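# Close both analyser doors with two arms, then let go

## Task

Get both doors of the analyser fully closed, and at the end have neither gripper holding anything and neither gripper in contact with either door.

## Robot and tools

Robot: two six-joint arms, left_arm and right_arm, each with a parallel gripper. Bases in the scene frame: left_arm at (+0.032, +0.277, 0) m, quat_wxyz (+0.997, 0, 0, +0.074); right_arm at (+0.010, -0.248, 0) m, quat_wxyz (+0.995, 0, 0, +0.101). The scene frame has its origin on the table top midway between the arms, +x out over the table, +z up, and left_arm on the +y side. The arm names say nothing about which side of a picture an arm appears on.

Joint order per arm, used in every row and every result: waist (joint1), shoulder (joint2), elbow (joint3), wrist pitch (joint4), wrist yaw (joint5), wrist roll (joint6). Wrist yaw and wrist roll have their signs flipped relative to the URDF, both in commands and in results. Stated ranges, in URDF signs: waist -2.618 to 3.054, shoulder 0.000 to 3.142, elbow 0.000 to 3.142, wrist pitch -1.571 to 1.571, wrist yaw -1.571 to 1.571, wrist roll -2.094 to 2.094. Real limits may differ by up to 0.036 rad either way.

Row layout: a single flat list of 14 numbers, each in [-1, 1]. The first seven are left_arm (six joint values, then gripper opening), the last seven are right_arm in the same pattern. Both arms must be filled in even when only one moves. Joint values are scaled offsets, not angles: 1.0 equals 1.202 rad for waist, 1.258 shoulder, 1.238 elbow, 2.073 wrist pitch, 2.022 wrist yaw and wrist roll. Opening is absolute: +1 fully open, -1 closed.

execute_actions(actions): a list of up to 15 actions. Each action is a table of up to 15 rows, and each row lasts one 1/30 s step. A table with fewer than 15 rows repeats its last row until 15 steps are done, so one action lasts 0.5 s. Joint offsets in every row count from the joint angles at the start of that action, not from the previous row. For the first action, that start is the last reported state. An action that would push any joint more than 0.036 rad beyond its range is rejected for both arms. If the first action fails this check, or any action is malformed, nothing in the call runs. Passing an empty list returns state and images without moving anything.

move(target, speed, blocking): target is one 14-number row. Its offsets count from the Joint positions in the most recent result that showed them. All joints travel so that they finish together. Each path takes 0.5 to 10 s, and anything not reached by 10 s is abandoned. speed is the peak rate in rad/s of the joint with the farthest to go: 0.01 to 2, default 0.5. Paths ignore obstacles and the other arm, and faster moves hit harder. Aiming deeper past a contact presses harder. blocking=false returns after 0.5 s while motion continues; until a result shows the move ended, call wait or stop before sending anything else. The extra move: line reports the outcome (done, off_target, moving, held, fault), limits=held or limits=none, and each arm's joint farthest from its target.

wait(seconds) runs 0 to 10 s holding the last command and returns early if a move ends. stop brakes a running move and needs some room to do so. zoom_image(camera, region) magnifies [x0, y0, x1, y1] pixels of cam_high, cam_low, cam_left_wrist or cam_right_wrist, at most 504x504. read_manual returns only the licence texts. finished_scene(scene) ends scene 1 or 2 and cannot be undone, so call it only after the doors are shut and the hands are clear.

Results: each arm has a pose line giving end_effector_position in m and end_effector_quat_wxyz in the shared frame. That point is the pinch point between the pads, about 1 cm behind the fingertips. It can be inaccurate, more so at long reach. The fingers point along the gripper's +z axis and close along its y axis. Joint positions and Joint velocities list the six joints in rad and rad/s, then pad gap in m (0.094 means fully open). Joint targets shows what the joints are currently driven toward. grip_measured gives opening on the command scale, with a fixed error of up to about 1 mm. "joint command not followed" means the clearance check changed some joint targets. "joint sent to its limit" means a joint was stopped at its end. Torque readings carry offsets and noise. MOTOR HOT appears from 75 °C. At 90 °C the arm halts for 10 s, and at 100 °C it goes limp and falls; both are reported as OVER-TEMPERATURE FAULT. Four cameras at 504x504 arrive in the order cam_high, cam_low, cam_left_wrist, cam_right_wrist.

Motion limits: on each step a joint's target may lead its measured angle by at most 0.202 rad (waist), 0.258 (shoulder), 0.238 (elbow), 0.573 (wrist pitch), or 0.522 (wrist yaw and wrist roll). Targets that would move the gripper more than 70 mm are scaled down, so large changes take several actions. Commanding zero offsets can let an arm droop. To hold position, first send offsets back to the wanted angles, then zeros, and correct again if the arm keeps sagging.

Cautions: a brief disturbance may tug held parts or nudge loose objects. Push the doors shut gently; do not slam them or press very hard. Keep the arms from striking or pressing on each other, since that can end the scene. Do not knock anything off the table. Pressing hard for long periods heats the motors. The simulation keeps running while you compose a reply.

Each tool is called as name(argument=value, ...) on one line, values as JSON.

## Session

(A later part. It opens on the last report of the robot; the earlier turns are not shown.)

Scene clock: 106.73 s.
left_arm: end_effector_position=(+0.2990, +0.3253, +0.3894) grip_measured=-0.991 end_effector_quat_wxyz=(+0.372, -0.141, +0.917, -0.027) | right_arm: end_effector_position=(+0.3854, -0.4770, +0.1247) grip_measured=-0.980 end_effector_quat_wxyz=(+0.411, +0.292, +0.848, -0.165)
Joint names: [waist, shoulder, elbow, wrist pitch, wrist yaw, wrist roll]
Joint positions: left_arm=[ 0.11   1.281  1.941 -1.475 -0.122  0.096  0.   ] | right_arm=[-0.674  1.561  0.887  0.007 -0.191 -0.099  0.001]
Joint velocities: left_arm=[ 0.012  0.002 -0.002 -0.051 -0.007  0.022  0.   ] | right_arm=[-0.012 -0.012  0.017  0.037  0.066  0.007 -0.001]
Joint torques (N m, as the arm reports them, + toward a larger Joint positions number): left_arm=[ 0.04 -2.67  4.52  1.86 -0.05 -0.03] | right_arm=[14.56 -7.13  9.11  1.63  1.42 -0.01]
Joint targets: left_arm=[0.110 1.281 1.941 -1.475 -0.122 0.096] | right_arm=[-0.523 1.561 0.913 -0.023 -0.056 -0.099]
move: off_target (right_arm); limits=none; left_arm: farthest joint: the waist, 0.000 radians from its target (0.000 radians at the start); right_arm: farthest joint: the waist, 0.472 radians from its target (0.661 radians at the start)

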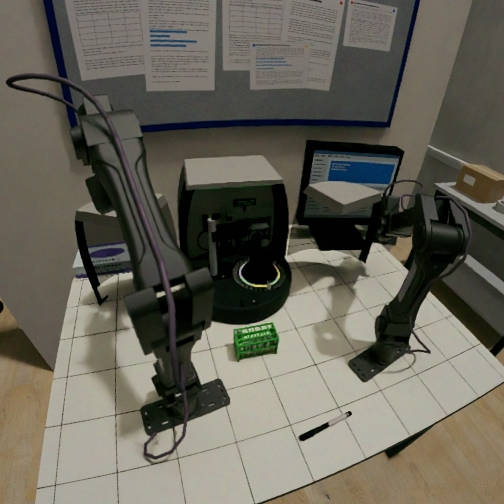

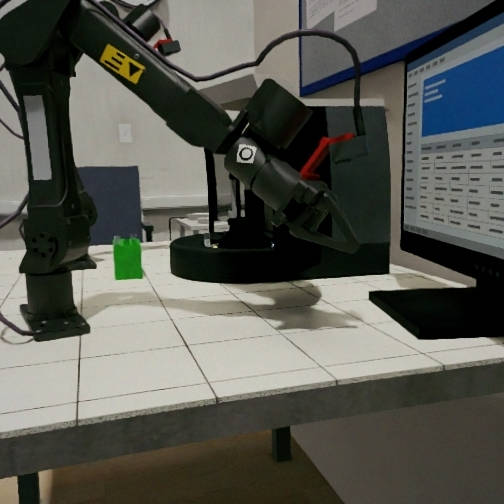

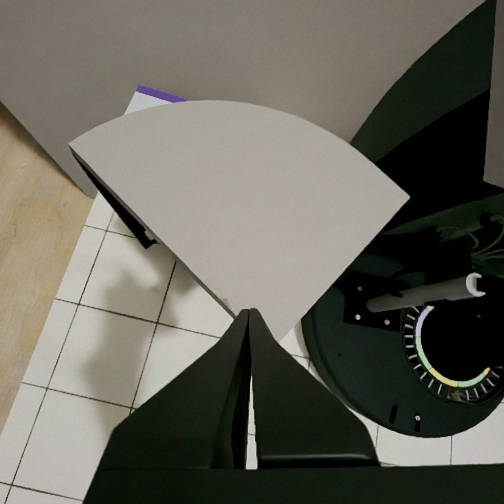

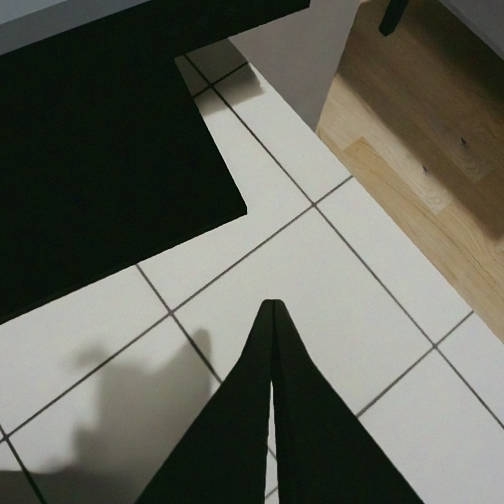

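move(target=[0,0,0,0,0,0,-1, -0.2,0,0,0,0.09,0,-1])

move(target=[0,0,0,0,0,0,-1, 0,-0.21,0.49,-0.66,0,0,-1], speed=0.8)

move(target=[0,0,0,0,0,0,-1, 0.3,0,0.02,0,0,0,-1], speed=0.2)

Scene clock: 122.40 s.
left_arm: end_effector_position=(+0.2990, +0.3253, +0.3894) grip_measured=-0.991 end_effector_quat_wxyz=(+0.372, -0.141, +0.917, -0.027) | right_arm: end_effector_position=(+0.3430, -0.5371, +0.1226) grip_measured=-0.980 end_effector_quat_wxyz=(+0.414, +0.357, +0.826, -0.138)
Joint names: [waist, shoulder, elbow, wrist pitch, wrist yaw, wrist roll]
Joint positions: left_arm=[ 0.11   1.281  1.941 -1.475 -0.122  0.096  0.   ] | right_arm=[-0.912  1.561  0.887  0.006 -0.016 -0.098  0.001]
Joint velocities: left_arm=[ 0.007  0.007 -0.007 -0.022  0.022 -0.037  0.   ] | right_arm=[ 0.012 -0.012  0.002  0.022  0.051  0.037 -0.001]
Joint torques (N m, as the arm reports them, + toward a larger Joint positions number): left_arm=[ 0.01 -2.72  4.54  1.84 -0.05 -0.02] | right_arm=[-0.25 -7.13  6.87  1.98  0.07 -0.01]
Joint targets: left_arm=[0.110 1.281 1.941 -1.475 -0.122 0.096] | right_arm=[-0.914 1.561 0.887 0.007 -0.009 -0.099]
move: done; limits=none; left_arm: farthest joint: the waist, 0.000 radians from its target (0.000 radians at the start); right_arm: farthest joint: the wrist yaw, 0.007 radians from its target (0.182 radians at the start)

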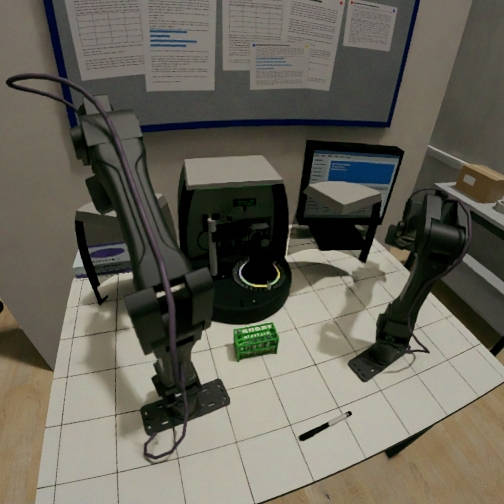

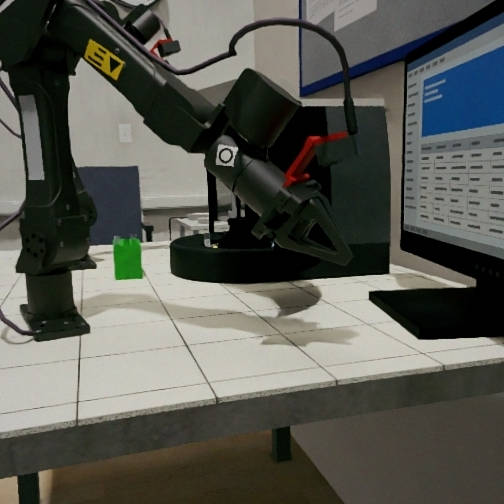

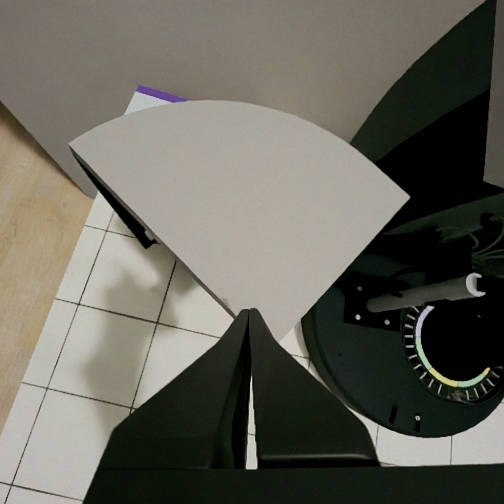

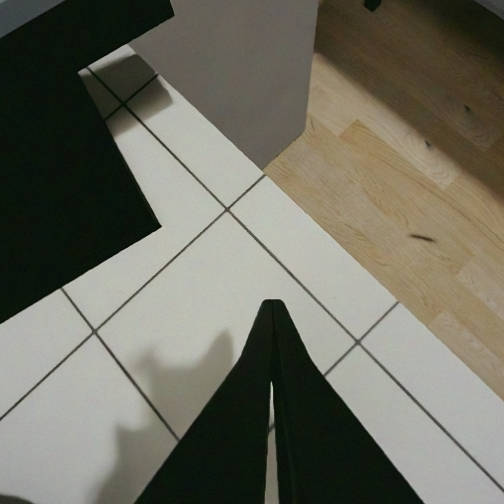

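Scene clock: 124.97 s.
left_arm: end_effector_position=(+0.2990, +0.3253, +0.3894) grip_measured=-0.991 end_effector_quat_wxyz=(+0.372, -0.141, +0.917, -0.027) | right_arm: end_effector_position=(+0.2170, -0.4287, +0.2386) grip_measured=-0.980 end_effector_quat_wxyz=(+0.172, +0.388, +0.903, -0.063)
Joint names: [waist, shoulder, elbow, wrist pitch, wrist yaw, wrist roll]
Joint positions: left_arm=[ 0.11   1.281  1.941 -1.475 -0.122  0.096  0.   ] | right_arm=[-0.912  1.314  1.466 -1.356 -0.016 -0.098  0.001]
Joint velocities: left_arm=[-0.007 -0.002 -0.027  0.007  0.022  0.037 -0.   ] | right_arm=[ 0.032 -0.002  0.002 -0.066 -0.022  0.007 -0.001]
Joint torques (N m, as the arm reports them, + toward a larger Joint positions number): left_arm=[ 0.01 -2.69  4.49  1.85 -0.05 -0.03] | right_arm=[-0.02 -5.55  8.5   1.09 -0.02 -0.01]
Joint targets: left_arm=[0.110 1.281 1.941 -1.475 -0.122 0.096] | right_arm=[-0.912 1.297 1.493 -1.362 -0.016 -0.098]
move: off_target (right_arm); limits=none; left_arm: farthest joint: the waist, 0.000 radians from its target (0.000 radians at the start); right_arm: farthest joint: the elbow, 0.028 radians from its target (0.607 radians at the start)

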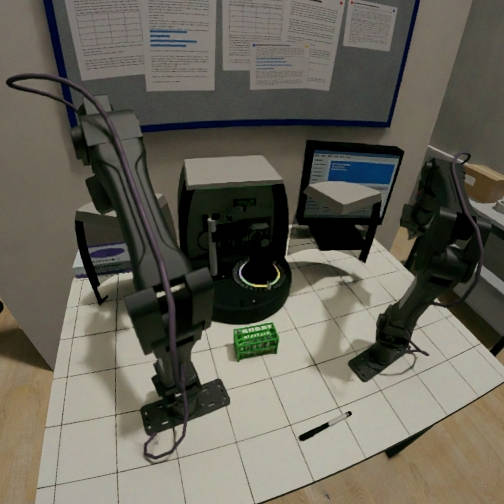

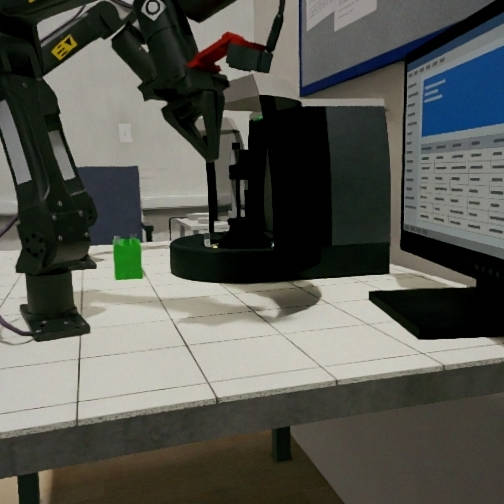

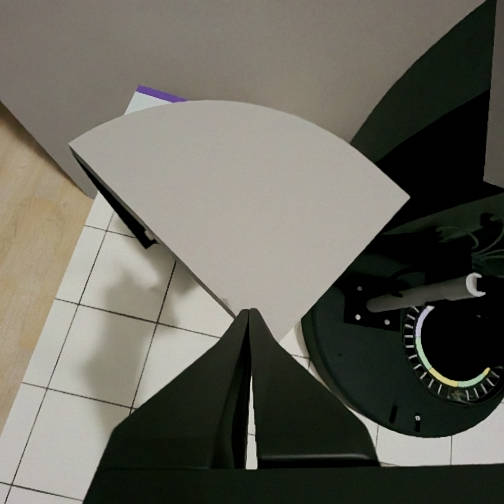

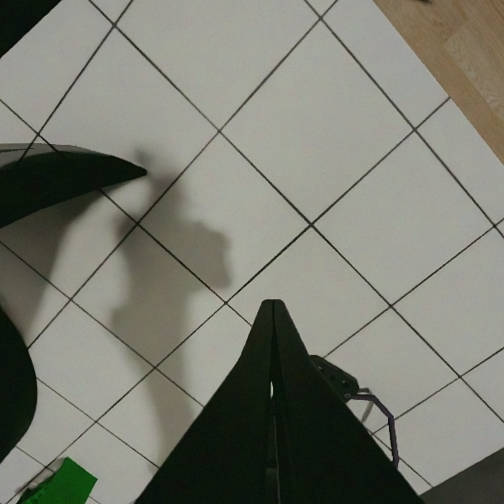

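Scene clock: 127.10 s.
left_arm: end_effector_position=(+0.2990, +0.3253, +0.3894) grip_measured=-0.991 end_effector_quat_wxyz=(+0.372, -0.141, +0.917, -0.027) | right_arm: end_effector_position=(+0.2666, -0.3460, +0.2386) grip_measured=-0.980 end_effector_quat_wxyz=(+0.180, +0.224, +0.957, -0.031)
Joint names: [waist, shoulder, elbow, wrist pitch, wrist yaw, wrist roll]
Joint positions: left_arm=[ 0.11   1.281  1.941 -1.475 -0.122  0.096  0.   ] | right_arm=[-0.559  1.314  1.466 -1.356 -0.016 -0.098  0.001]
Joint velocities: left_arm=[ 0.017 -0.007 -0.007 -0.051  0.022 -0.066  0.   ] | right_arm=[ 0.002  0.002 -0.017  0.022  0.007 -0.037  0.001]
Joint torques (N m, as the arm reports them, + toward a larger Joint positions number): left_arm=[ 0.   -2.74  4.52  1.86 -0.05 -0.02] | right_arm=[ 0.74 -4.11  8.29  1.14 -0.02  0.  ]
Joint targets: left_arm=[0.110 1.281 1.941 -1.475 -0.122 0.096] | right_arm=[-0.551 1.314 1.491 -1.356 -0.016 -0.098]
move: off_target (right_arm); limits=none; left_arm: farthest joint: the waist, 0.000 radians from its target (0.000 radians at the start); right_arm: farthest joint: the elbow, 0.025 radians from its target (0.025 radians at the start)

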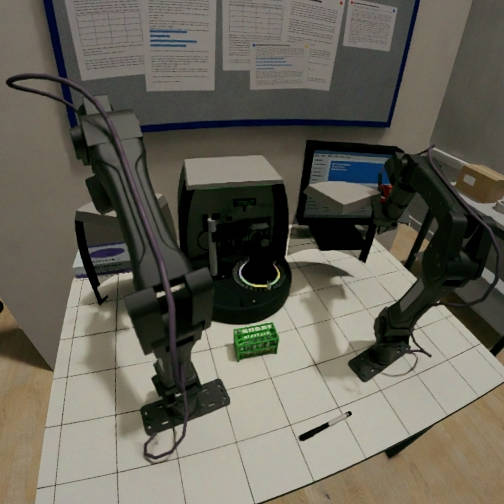

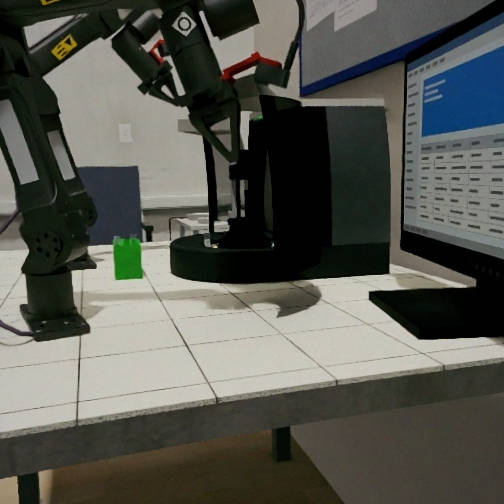

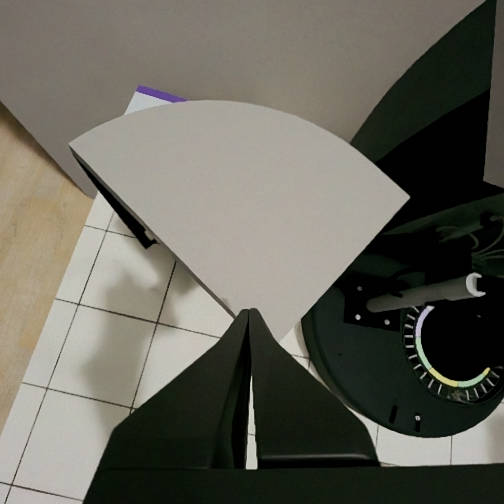

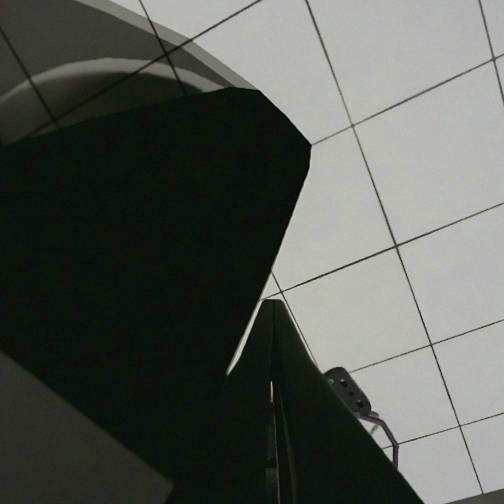

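move(target=[0,0,0,0,0,0,-1, 0.3,0,0.02,0,0,0,-1], speed=0.2)

Scene clock: 131.87 s.
left_arm: end_effector_position=(+0.2990, +0.3253, +0.3894) grip_measured=-0.991 end_effector_quat_wxyz=(+0.372, -0.141, +0.917, -0.027) | right_arm: end_effector_position=(+0.2208, -0.3238, +0.2531) grip_measured=-0.980 end_effector_quat_wxyz=(+0.128, +0.177, +0.964, -0.151)
Joint names: [waist, shoulder, elbow, wrist pitch, wrist yaw, wrist roll]
Joint positions: left_arm=[ 0.11   1.281  1.941 -1.475 -0.122  0.096  0.   ] | right_arm=[-0.297  1.251  1.49  -1.57  -0.322 -0.228  0.001]
Joint velocities: left_arm=[-0.007  0.007 -0.022 -0.037  0.037  0.007  0.001] | right_arm=[ 0.002 -0.007 -0.002 -0.037  0.007 -0.007 -0.002]
Joint torques (N m, as the arm reports them, + toward a larger Joint positions number): left_arm=[ 0.01 -2.71  4.46  1.86 -0.05 -0.01] | right_arm=[9.32 2.29 5.83 3.39 3.14 1.13]
Joint targets: left_arm=[0.110 1.281 1.941 -1.475 -0.122 0.096] | right_arm=[-0.200 1.313 1.491 -1.359 -0.020 -0.101]
move: off_target (right_arm); limits=none; left_arm: farthest joint: the waist, 0.000 radians from its target (0.000 radians at the start); right_arm: farthest joint: the wrist yaw, 0.306 radians from its target (0.000 radians at the start)

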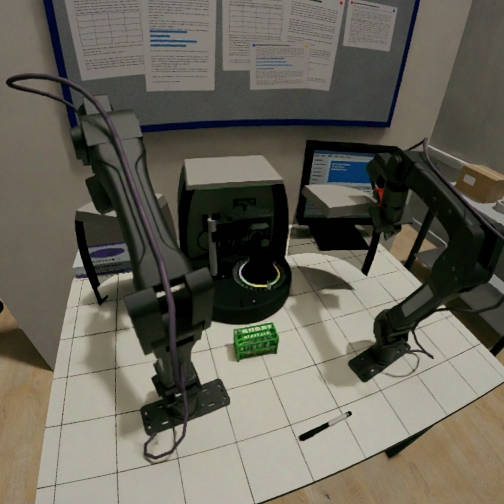

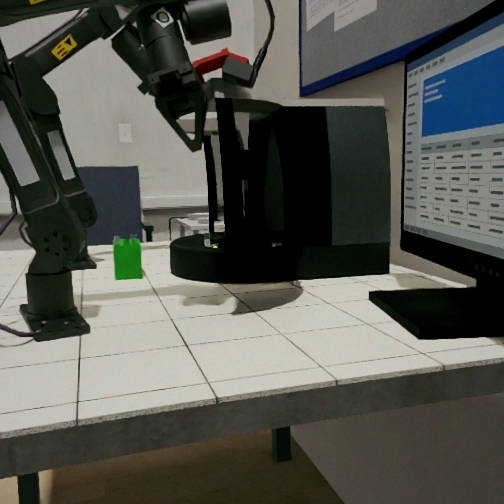

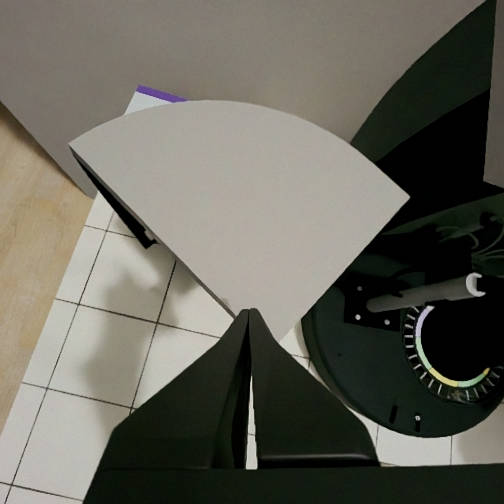

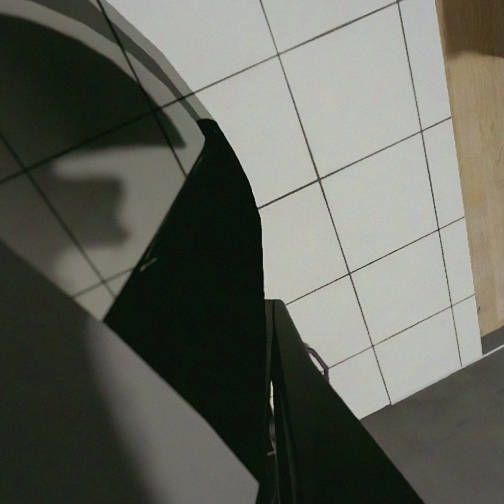

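move(target=[0,0,0,0,0,0,-1, -0.55,0.04,0,0.1,0.155,0.065,-1])

move(target=[0,0,0,0,0,0,-1, 0,0.73,0.8,-0.08,0,0,-1], speed=0.8)

move(target=[0,0,0,0,0,0,-1, 0.25,0,0.02,0,0,0,-1], speed=0.2)

Scene clock: 150.73 s.
left_arm: end_effector_position=(+0.2990, +0.3253, +0.3894) grip_measured=-0.991 end_effector_quat_wxyz=(+0.372, -0.141, +0.917, -0.027) | right_arm: end_effector_position=(+0.2065, -0.4334, +0.2500) grip_measured=-0.980 end_effector_quat_wxyz=(+0.183, +0.408, +0.892, -0.069)
Joint names: [waist, shoulder, elbow, wrist pitch, wrist yaw, wrist roll]
Joint positions: left_arm=[ 0.11   1.281  1.941 -1.475 -0.122  0.096  0.   ] | right_arm=[-0.951  1.291  1.49  -1.377 -0.014 -0.105  0.001]
Joint velocities: left_arm=[ 0.007  0.002 -0.012 -0.022 -0.022  0.007  0.001] | right_arm=[-0.027 -0.007 -0.007  0.007 -0.007  0.007  0.   ]
Joint torques (N m, as the arm reports them, + toward a larger Joint positions number): left_arm=[ 0.   -2.74  4.48  1.85 -0.05 -0.01] | right_arm=[-0.72 -2.98  6.13  1.35  0.03  0.07]
Joint targets: left_arm=[0.110 1.281 1.941 -1.475 -0.122 0.096] | right_arm=[-0.958 1.301 1.490 -1.363 -0.008 -0.096]
move: done; limits=none; left_arm: farthest joint: the waist, 0.000 radians from its target (0.000 radians at the start); right_arm: farthest joint: the wrist pitch, 0.014 radians from its target (0.208 radians at the start)

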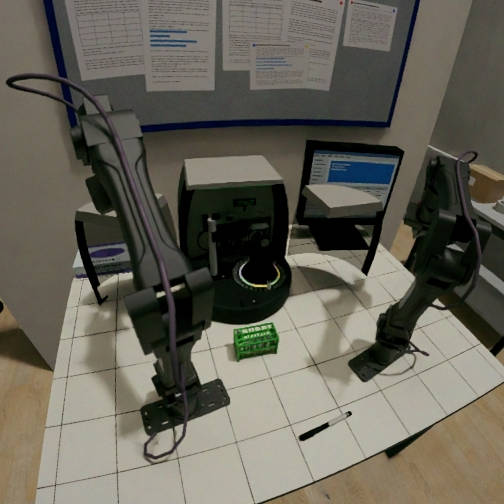

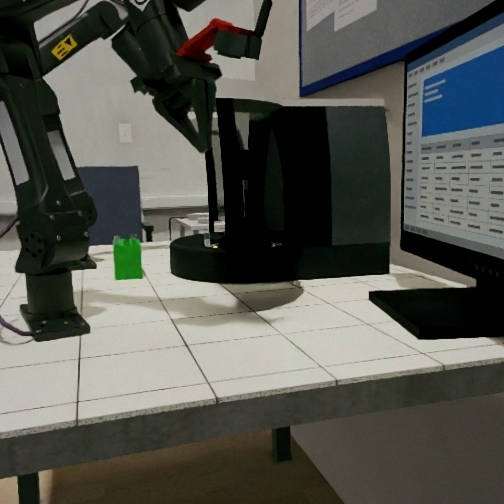

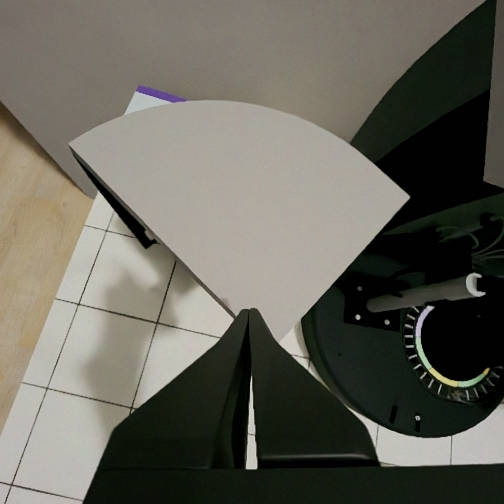

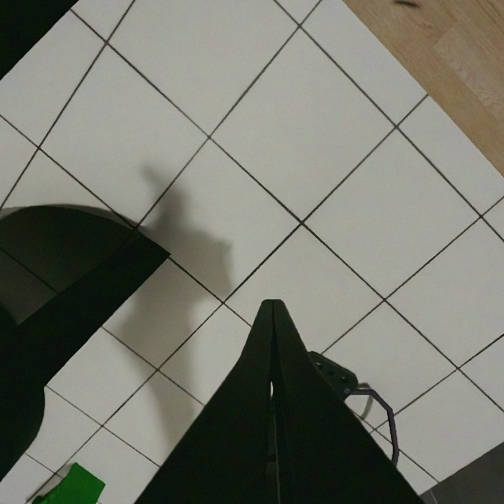

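Scene clock: 152.70 s.
left_arm: end_effector_position=(+0.2990, +0.3253, +0.3894) grip_measured=-0.991 end_effector_quat_wxyz=(+0.372, -0.141, +0.917, -0.027) | right_arm: end_effector_position=(+0.3518, -0.5686, +0.2056) grip_measured=-0.980 end_effector_quat_wxyz=(+0.125, +0.411, +0.901, -0.049)
Joint names: [waist, shoulder, elbow, wrist pitch, wrist yaw, wrist roll]
Joint positions: left_arm=[ 0.11   1.281  1.941 -1.475 -0.122  0.096  0.   ] | right_arm=[-0.951  2.215  2.451 -1.536 -0.014 -0.105  0.001]
Joint velocities: left_arm=[ 0.002 -0.002 -0.007 -0.051 -0.037 -0.037 -0.001] | right_arm=[ 0.017  0.002 -0.002 -0.037 -0.007  0.037  0.001]
Joint torques (N m, as the arm reports them, + toward a larger Joint positions number): left_arm=[ 0.03 -2.7   4.51  1.86 -0.06 -0.02] | right_arm=[ -0.02 -12.46   8.41   0.9   -0.02  -0.01]
Joint targets: left_arm=[0.110 1.281 1.941 -1.475 -0.122 0.096] | right_arm=[-0.951 2.209 2.480 -1.543 -0.014 -0.105]
move: off_target (right_arm); limits=none; left_arm: farthest joint: the waist, 0.000 radians from its target (0.000 radians at the start); right_arm: farthest joint: the elbow, 0.030 radians from its target (0.990 radians at the start)

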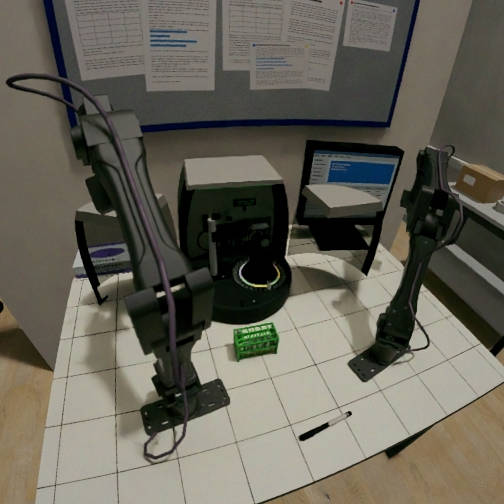

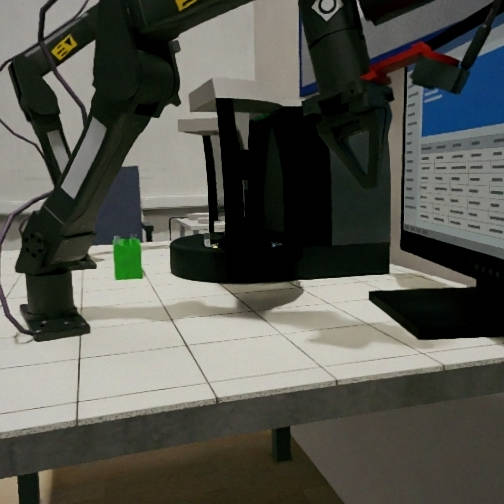

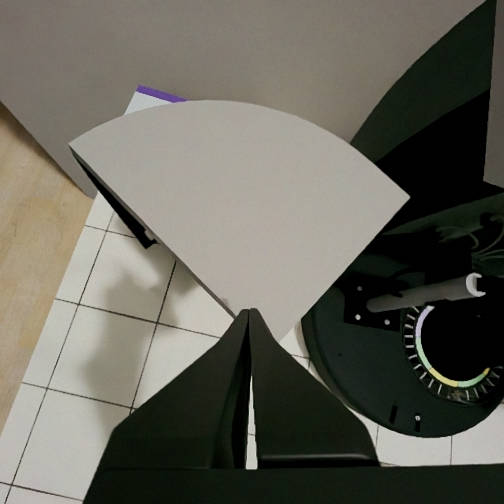

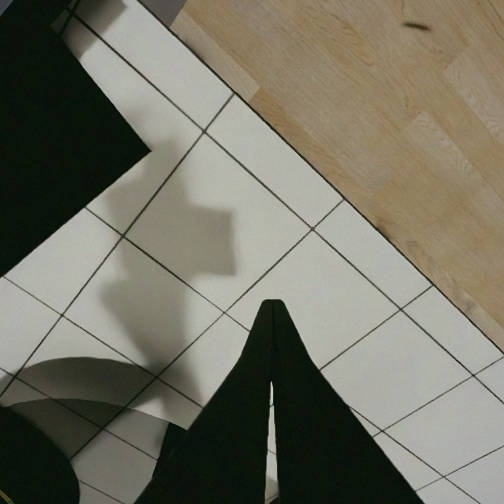

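Scene clock: 154.57 s.
left_arm: end_effector_position=(+0.2990, +0.3253, +0.3894) grip_measured=-0.991 end_effector_quat_wxyz=(+0.372, -0.141, +0.917, -0.027) | right_arm: end_effector_position=(+0.4310, -0.4537, +0.2056) grip_measured=-0.980 end_effector_quat_wxyz=(+0.131, +0.273, +0.953, -0.030)
Joint names: [waist, shoulder, elbow, wrist pitch, wrist yaw, wrist roll]
Joint positions: left_arm=[ 0.11   1.281  1.941 -1.475 -0.122  0.096  0.   ] | right_arm=[-0.652  2.215  2.451 -1.536 -0.014 -0.105  0.001]
Joint velocities: left_arm=[-0.007 -0.012 -0.017  0.007 -0.022  0.007 -0.001] | right_arm=[-0.012  0.012 -0.002 -0.066 -0.022 -0.022  0.   ]
Joint torques (N m, as the arm reports them, + toward a larger Joint positions number): left_arm=[ 0.01 -2.73  4.51  1.85 -0.05 -0.03] | right_arm=[  0.18 -11.98   7.95   0.94  -0.04   0.  ]
Joint targets: left_arm=[0.110 1.281 1.941 -1.475 -0.122 0.096] | right_arm=[-0.651 2.215 2.475 -1.536 -0.014 -0.105]
move: off_target (right_arm); limits=none; left_arm: farthest joint: the waist, 0.000 radians from its target (0.000 radians at the start); right_arm: farthest joint: the elbow, 0.025 radians from its target (0.025 radians at the start)

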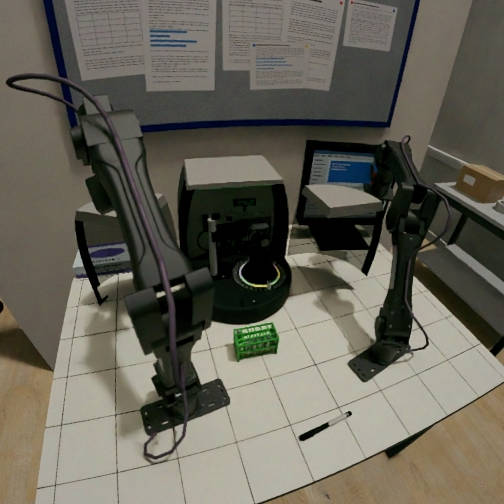

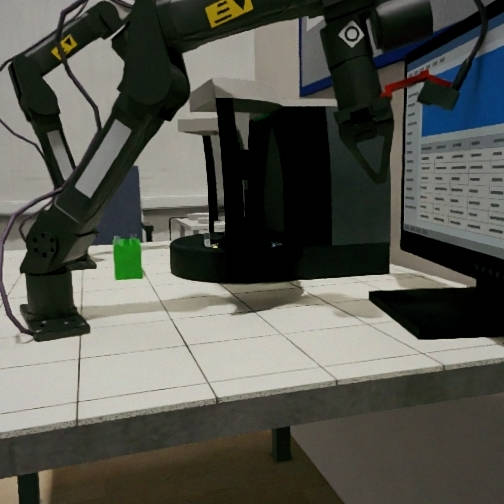

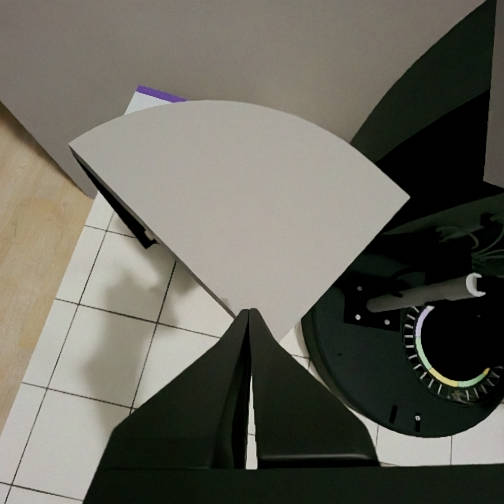

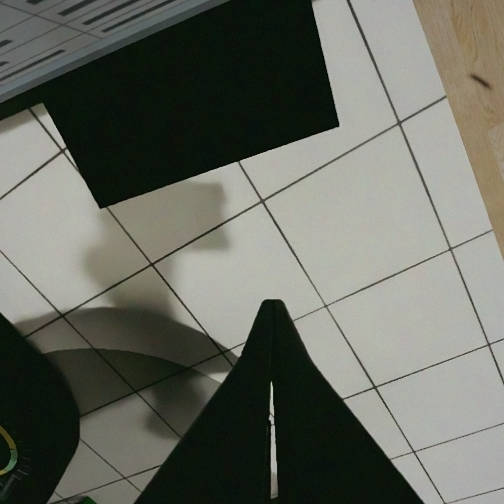

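move(target=[0,0,0,0,0,0,-1, 0.09,0,0.02,0,0,0,-1], speed=0.2)

move(target=[0,0,0,0,0,0,-1, 0,-0.35,-0.47,0.08,0,0,-1], speed=0.2)

Scene clock: 163.07 s.
left_arm: end_effector_position=(+0.2990, +0.3253, +0.3894) grip_measured=-0.991 end_effector_quat_wxyz=(+0.372, -0.141, +0.917, -0.027) | right_arm: end_effector_position=(+0.4504, -0.4079, +0.2056) grip_measured=-0.980 end_effector_quat_wxyz=(+0.133, +0.222, +0.966, -0.023)
Joint names: [waist, shoulder, elbow, wrist pitch, wrist yaw, wrist roll]
Joint positions: left_arm=[ 0.11   1.281  1.941 -1.475 -0.122  0.096  0.   ] | right_arm=[-0.546  2.215  2.451 -1.536 -0.014 -0.105  0.001]
Joint velocities: left_arm=[-0.017 -0.012 -0.027  0.007 -0.037  0.081 -0.   ] | right_arm=[-0.002  0.012  0.022  0.022  0.022  0.022 -0.   ]
Joint torques (N m, as the arm reports them, + toward a larger Joint positions number): left_arm=[ 0.03 -2.7   4.52  1.85 -0.05 -0.02] | right_arm=[  0.2  -11.99   7.93   0.94  -0.04   0.  ]
Joint targets: left_arm=[0.110 1.281 1.941 -1.475 -0.122 0.096] | right_arm=[-0.544 2.215 2.475 -1.536 -0.014 -0.105]
move: off_target (right_arm); limits=none; left_arm: farthest joint: the waist, 0.000 radians from its target (0.000 radians at the start); right_arm: farthest joint: the elbow, 0.025 radians from its target (0.025 radians at the start)

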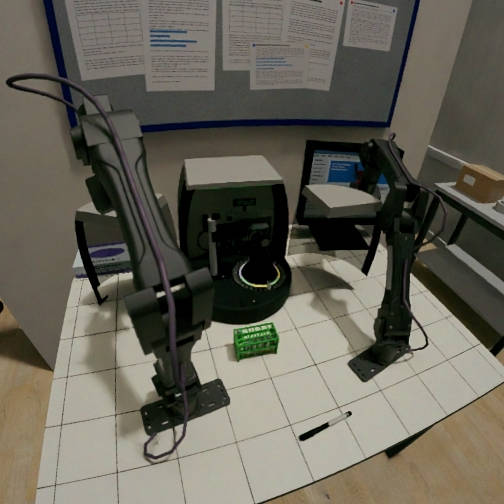

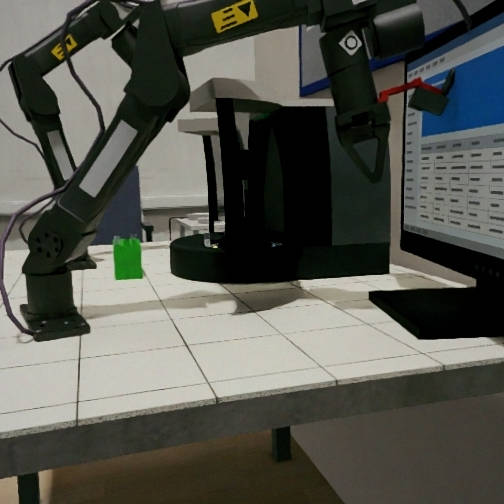

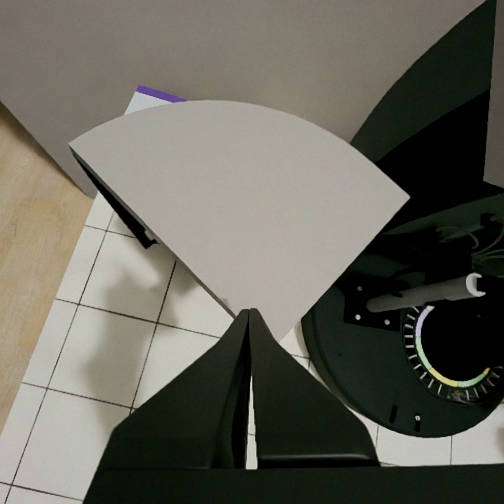

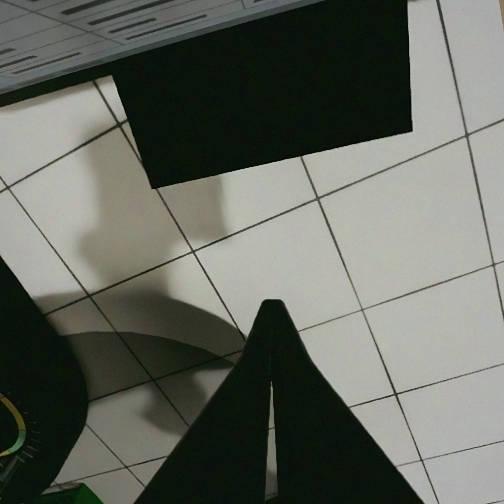

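Scene clock: 166.50 s.
left_arm: end_effector_position=(+0.2990, +0.3253, +0.3894) grip_measured=-0.991 end_effector_quat_wxyz=(+0.372, -0.141, +0.917, -0.027) | right_arm: end_effector_position=(+0.3718, -0.3797, +0.2170) grip_measured=-0.980 end_effector_quat_wxyz=(+0.133, +0.222, +0.966, -0.023)
Joint names: [waist, shoulder, elbow, wrist pitch, wrist yaw, wrist roll]
Joint positions: left_arm=[ 0.11   1.281  1.941 -1.475 -0.122  0.096  0.   ] | right_arm=[-0.546  1.8    1.885 -1.385 -0.014 -0.105  0.001]
Joint velocities: left_arm=[ 0.002  0.002 -0.002  0.007  0.022 -0.022  0.001] | right_arm=[ 0.002 -0.002  0.027 -0.007  0.066 -0.022  0.001]
Joint torques (N m, as the arm reports them, + toward a larger Joint positions number): left_arm=[ 0.05 -2.69  4.48  1.86 -0.05 -0.03] | right_arm=[ -0.02 -10.96   4.9    1.09  -0.02  -0.01]
Joint targets: left_arm=[0.110 1.281 1.941 -1.475 -0.122 0.096] | right_arm=[-0.546 1.775 1.869 -1.371 -0.014 -0.105]
move: off_target (right_arm); limits=none; left_arm: farthest joint: the waist, 0.000 radians from its target (0.000 radians at the start); right_arm: farthest joint: the shoulder, 0.025 radians from its target (0.441 radians at the start)

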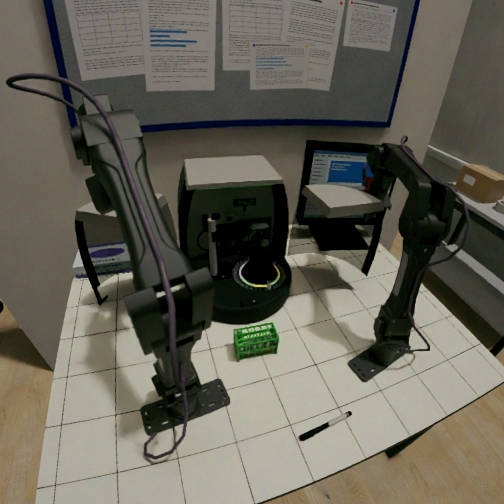

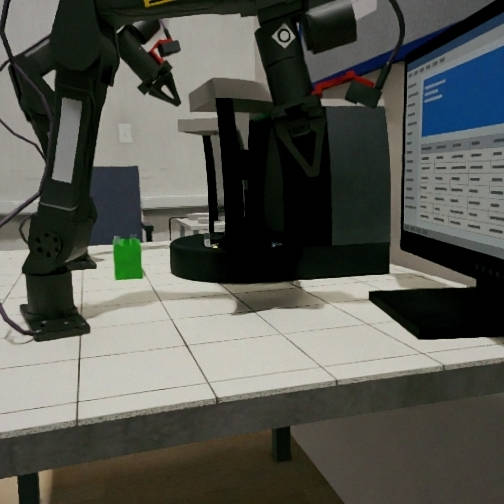

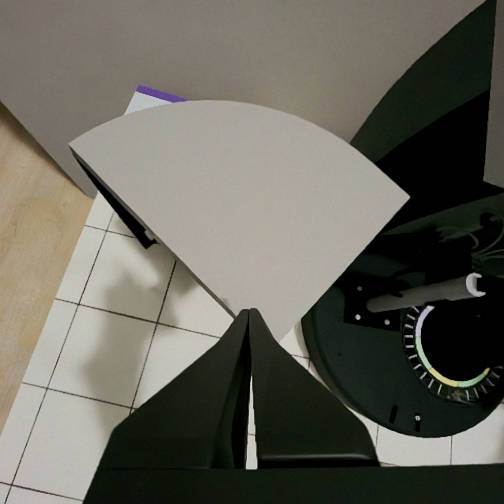

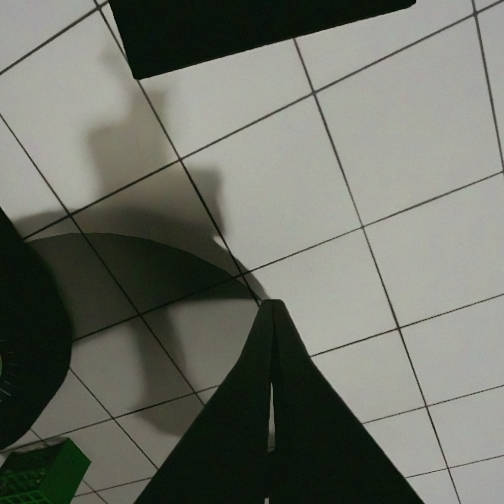

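move(target=[0,0,0,0,0,0,-1, 0.2,-0.2,-0.27,0.04,0,0,-1], speed=0.2)

Scene clock: 171.93 s.
left_arm: end_effector_position=(+0.2990, +0.3253, +0.3894) grip_measured=-0.991 end_effector_quat_wxyz=(+0.372, -0.141, +0.917, -0.027) | right_arm: end_effector_position=(+0.3364, -0.2900, +0.2024) grip_measured=-0.980 end_effector_quat_wxyz=(+0.131, +0.112, +0.985, -0.013)
Joint names: [waist, shoulder, elbow, wrist pitch, wrist yaw, wrist roll]
Joint positions: left_arm=[ 0.11   1.281  1.941 -1.475 -0.122  0.096  0.   ] | right_arm=[-0.319  1.57   1.569 -1.306 -0.025 -0.105  0.001]
Joint velocities: left_arm=[ 0.007 -0.002 -0.007 -0.022  0.066  0.022 -0.001] | right_arm=[ 0.002 -0.012 -0.012  0.007  0.007  0.11  -0.   ]
Joint torques (N m, as the arm reports them, + toward a larger Joint positions number): left_arm=[ 0.01 -2.71  4.5   1.86 -0.05 -0.01] | right_arm=[ 1.24 -8.6   4.78  0.99  0.1   0.  ]
Joint targets: left_arm=[0.110 1.281 1.941 -1.475 -0.122 0.096] | right_arm=[-0.306 1.548 1.551 -1.302 -0.014 -0.105]
move: off_target (right_arm); limits=none; left_arm: farthest joint: the waist, 0.000 radians from its target (0.000 radians at the start); right_arm: farthest joint: the shoulder, 0.022 radians from its target (0.251 radians at the start)

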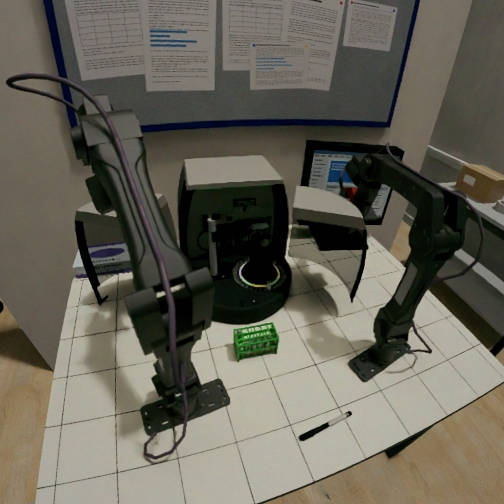

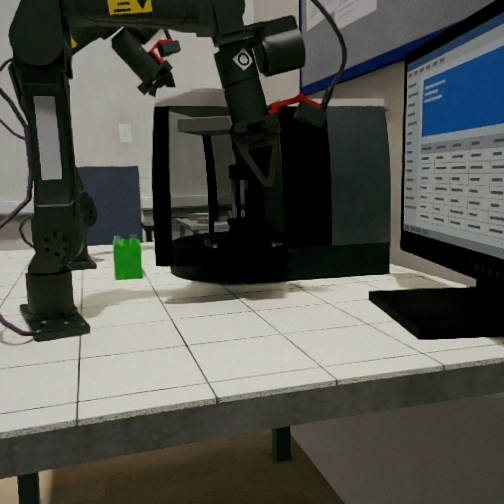

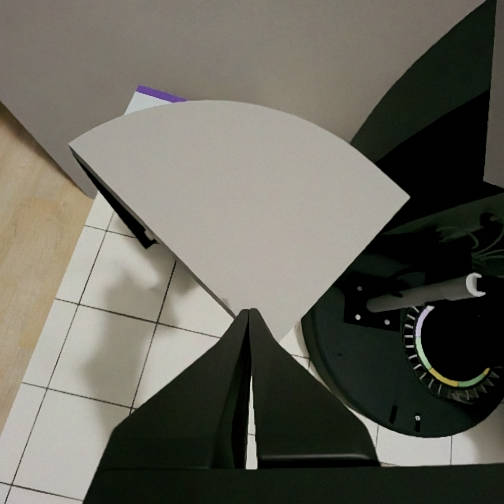

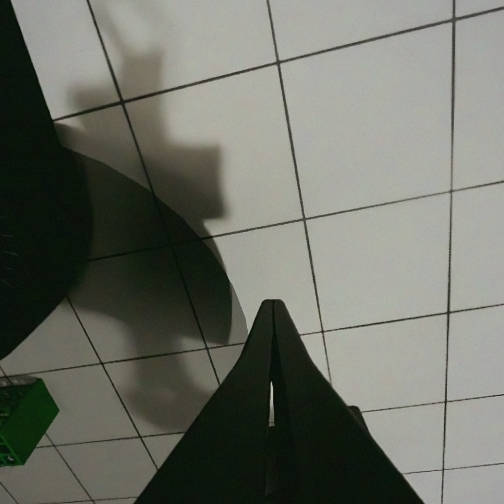

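Good. Sweep the waist now, retracting slightly.

move(target=[0,0,0,0,0,0,-1, 0.4,-0.08,-0.08,0,0,0,-1], speed=0.2)

Scene clock: 177.13 s.
left_arm: end_effector_position=(+0.2990, +0.3253, +0.3894) grip_measured=-0.991 end_effector_quat_wxyz=(+0.372, -0.141, +0.917, -0.027) | right_arm: end_effector_position=(+0.3030, -0.1558, +0.2008) grip_measured=-0.980 end_effector_quat_wxyz=(+0.132, -0.098, +0.986, -0.000)
Joint names: [waist, shoulder, elbow, wrist pitch, wrist yaw, wrist roll]
Joint positions: left_arm=[ 0.11   1.281  1.941 -1.475 -0.122  0.096  0.   ] | right_arm=[ 0.136  1.491  1.487 -1.309 -0.062 -0.131  0.001]
Joint velocities: left_arm=[ 0.007 -0.007 -0.012 -0.022 -0.007 -0.051 -0.   ] | right_arm=[-0.012  0.007 -0.022 -0.081  0.037  0.081  0.   ]
Joint torques (N m, as the arm reports them, + toward a larger Joint positions number): left_arm=[ 0.02 -2.67  4.49  1.86 -0.05 -0.02] | right_arm=[ 2.5  -7.75  4.91  0.95  0.37  0.22]
Joint targets: left_arm=[0.110 1.281 1.941 -1.475 -0.122 0.096] | right_arm=[0.162 1.470 1.470 -1.306 -0.025 -0.105]
move: off_target (right_arm); limits=none; left_arm: farthest joint: the waist, 0.000 radians from its target (0.000 radians at the start); right_arm: farthest joint: the wrist yaw, 0.037 radians from its target (0.000 radians at the start)

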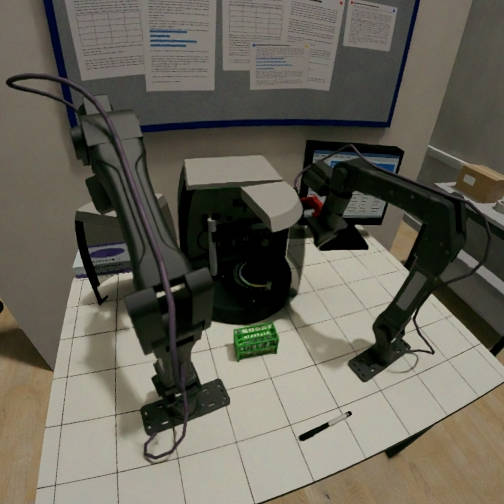

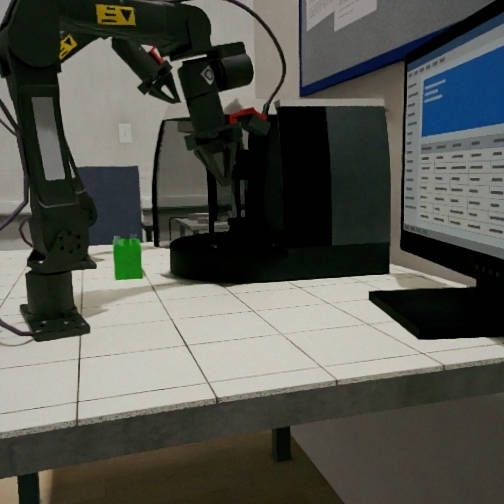

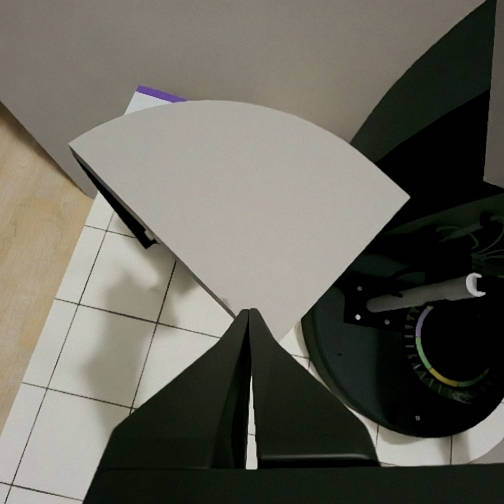

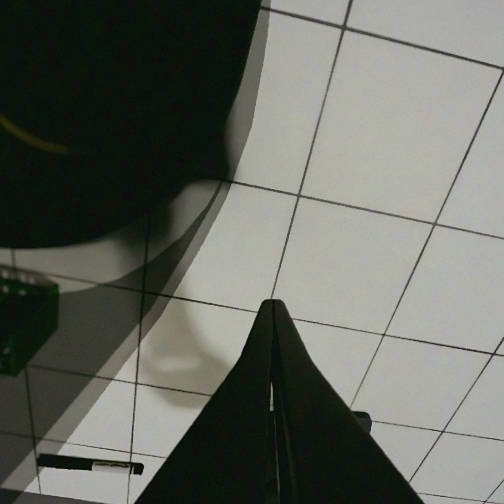

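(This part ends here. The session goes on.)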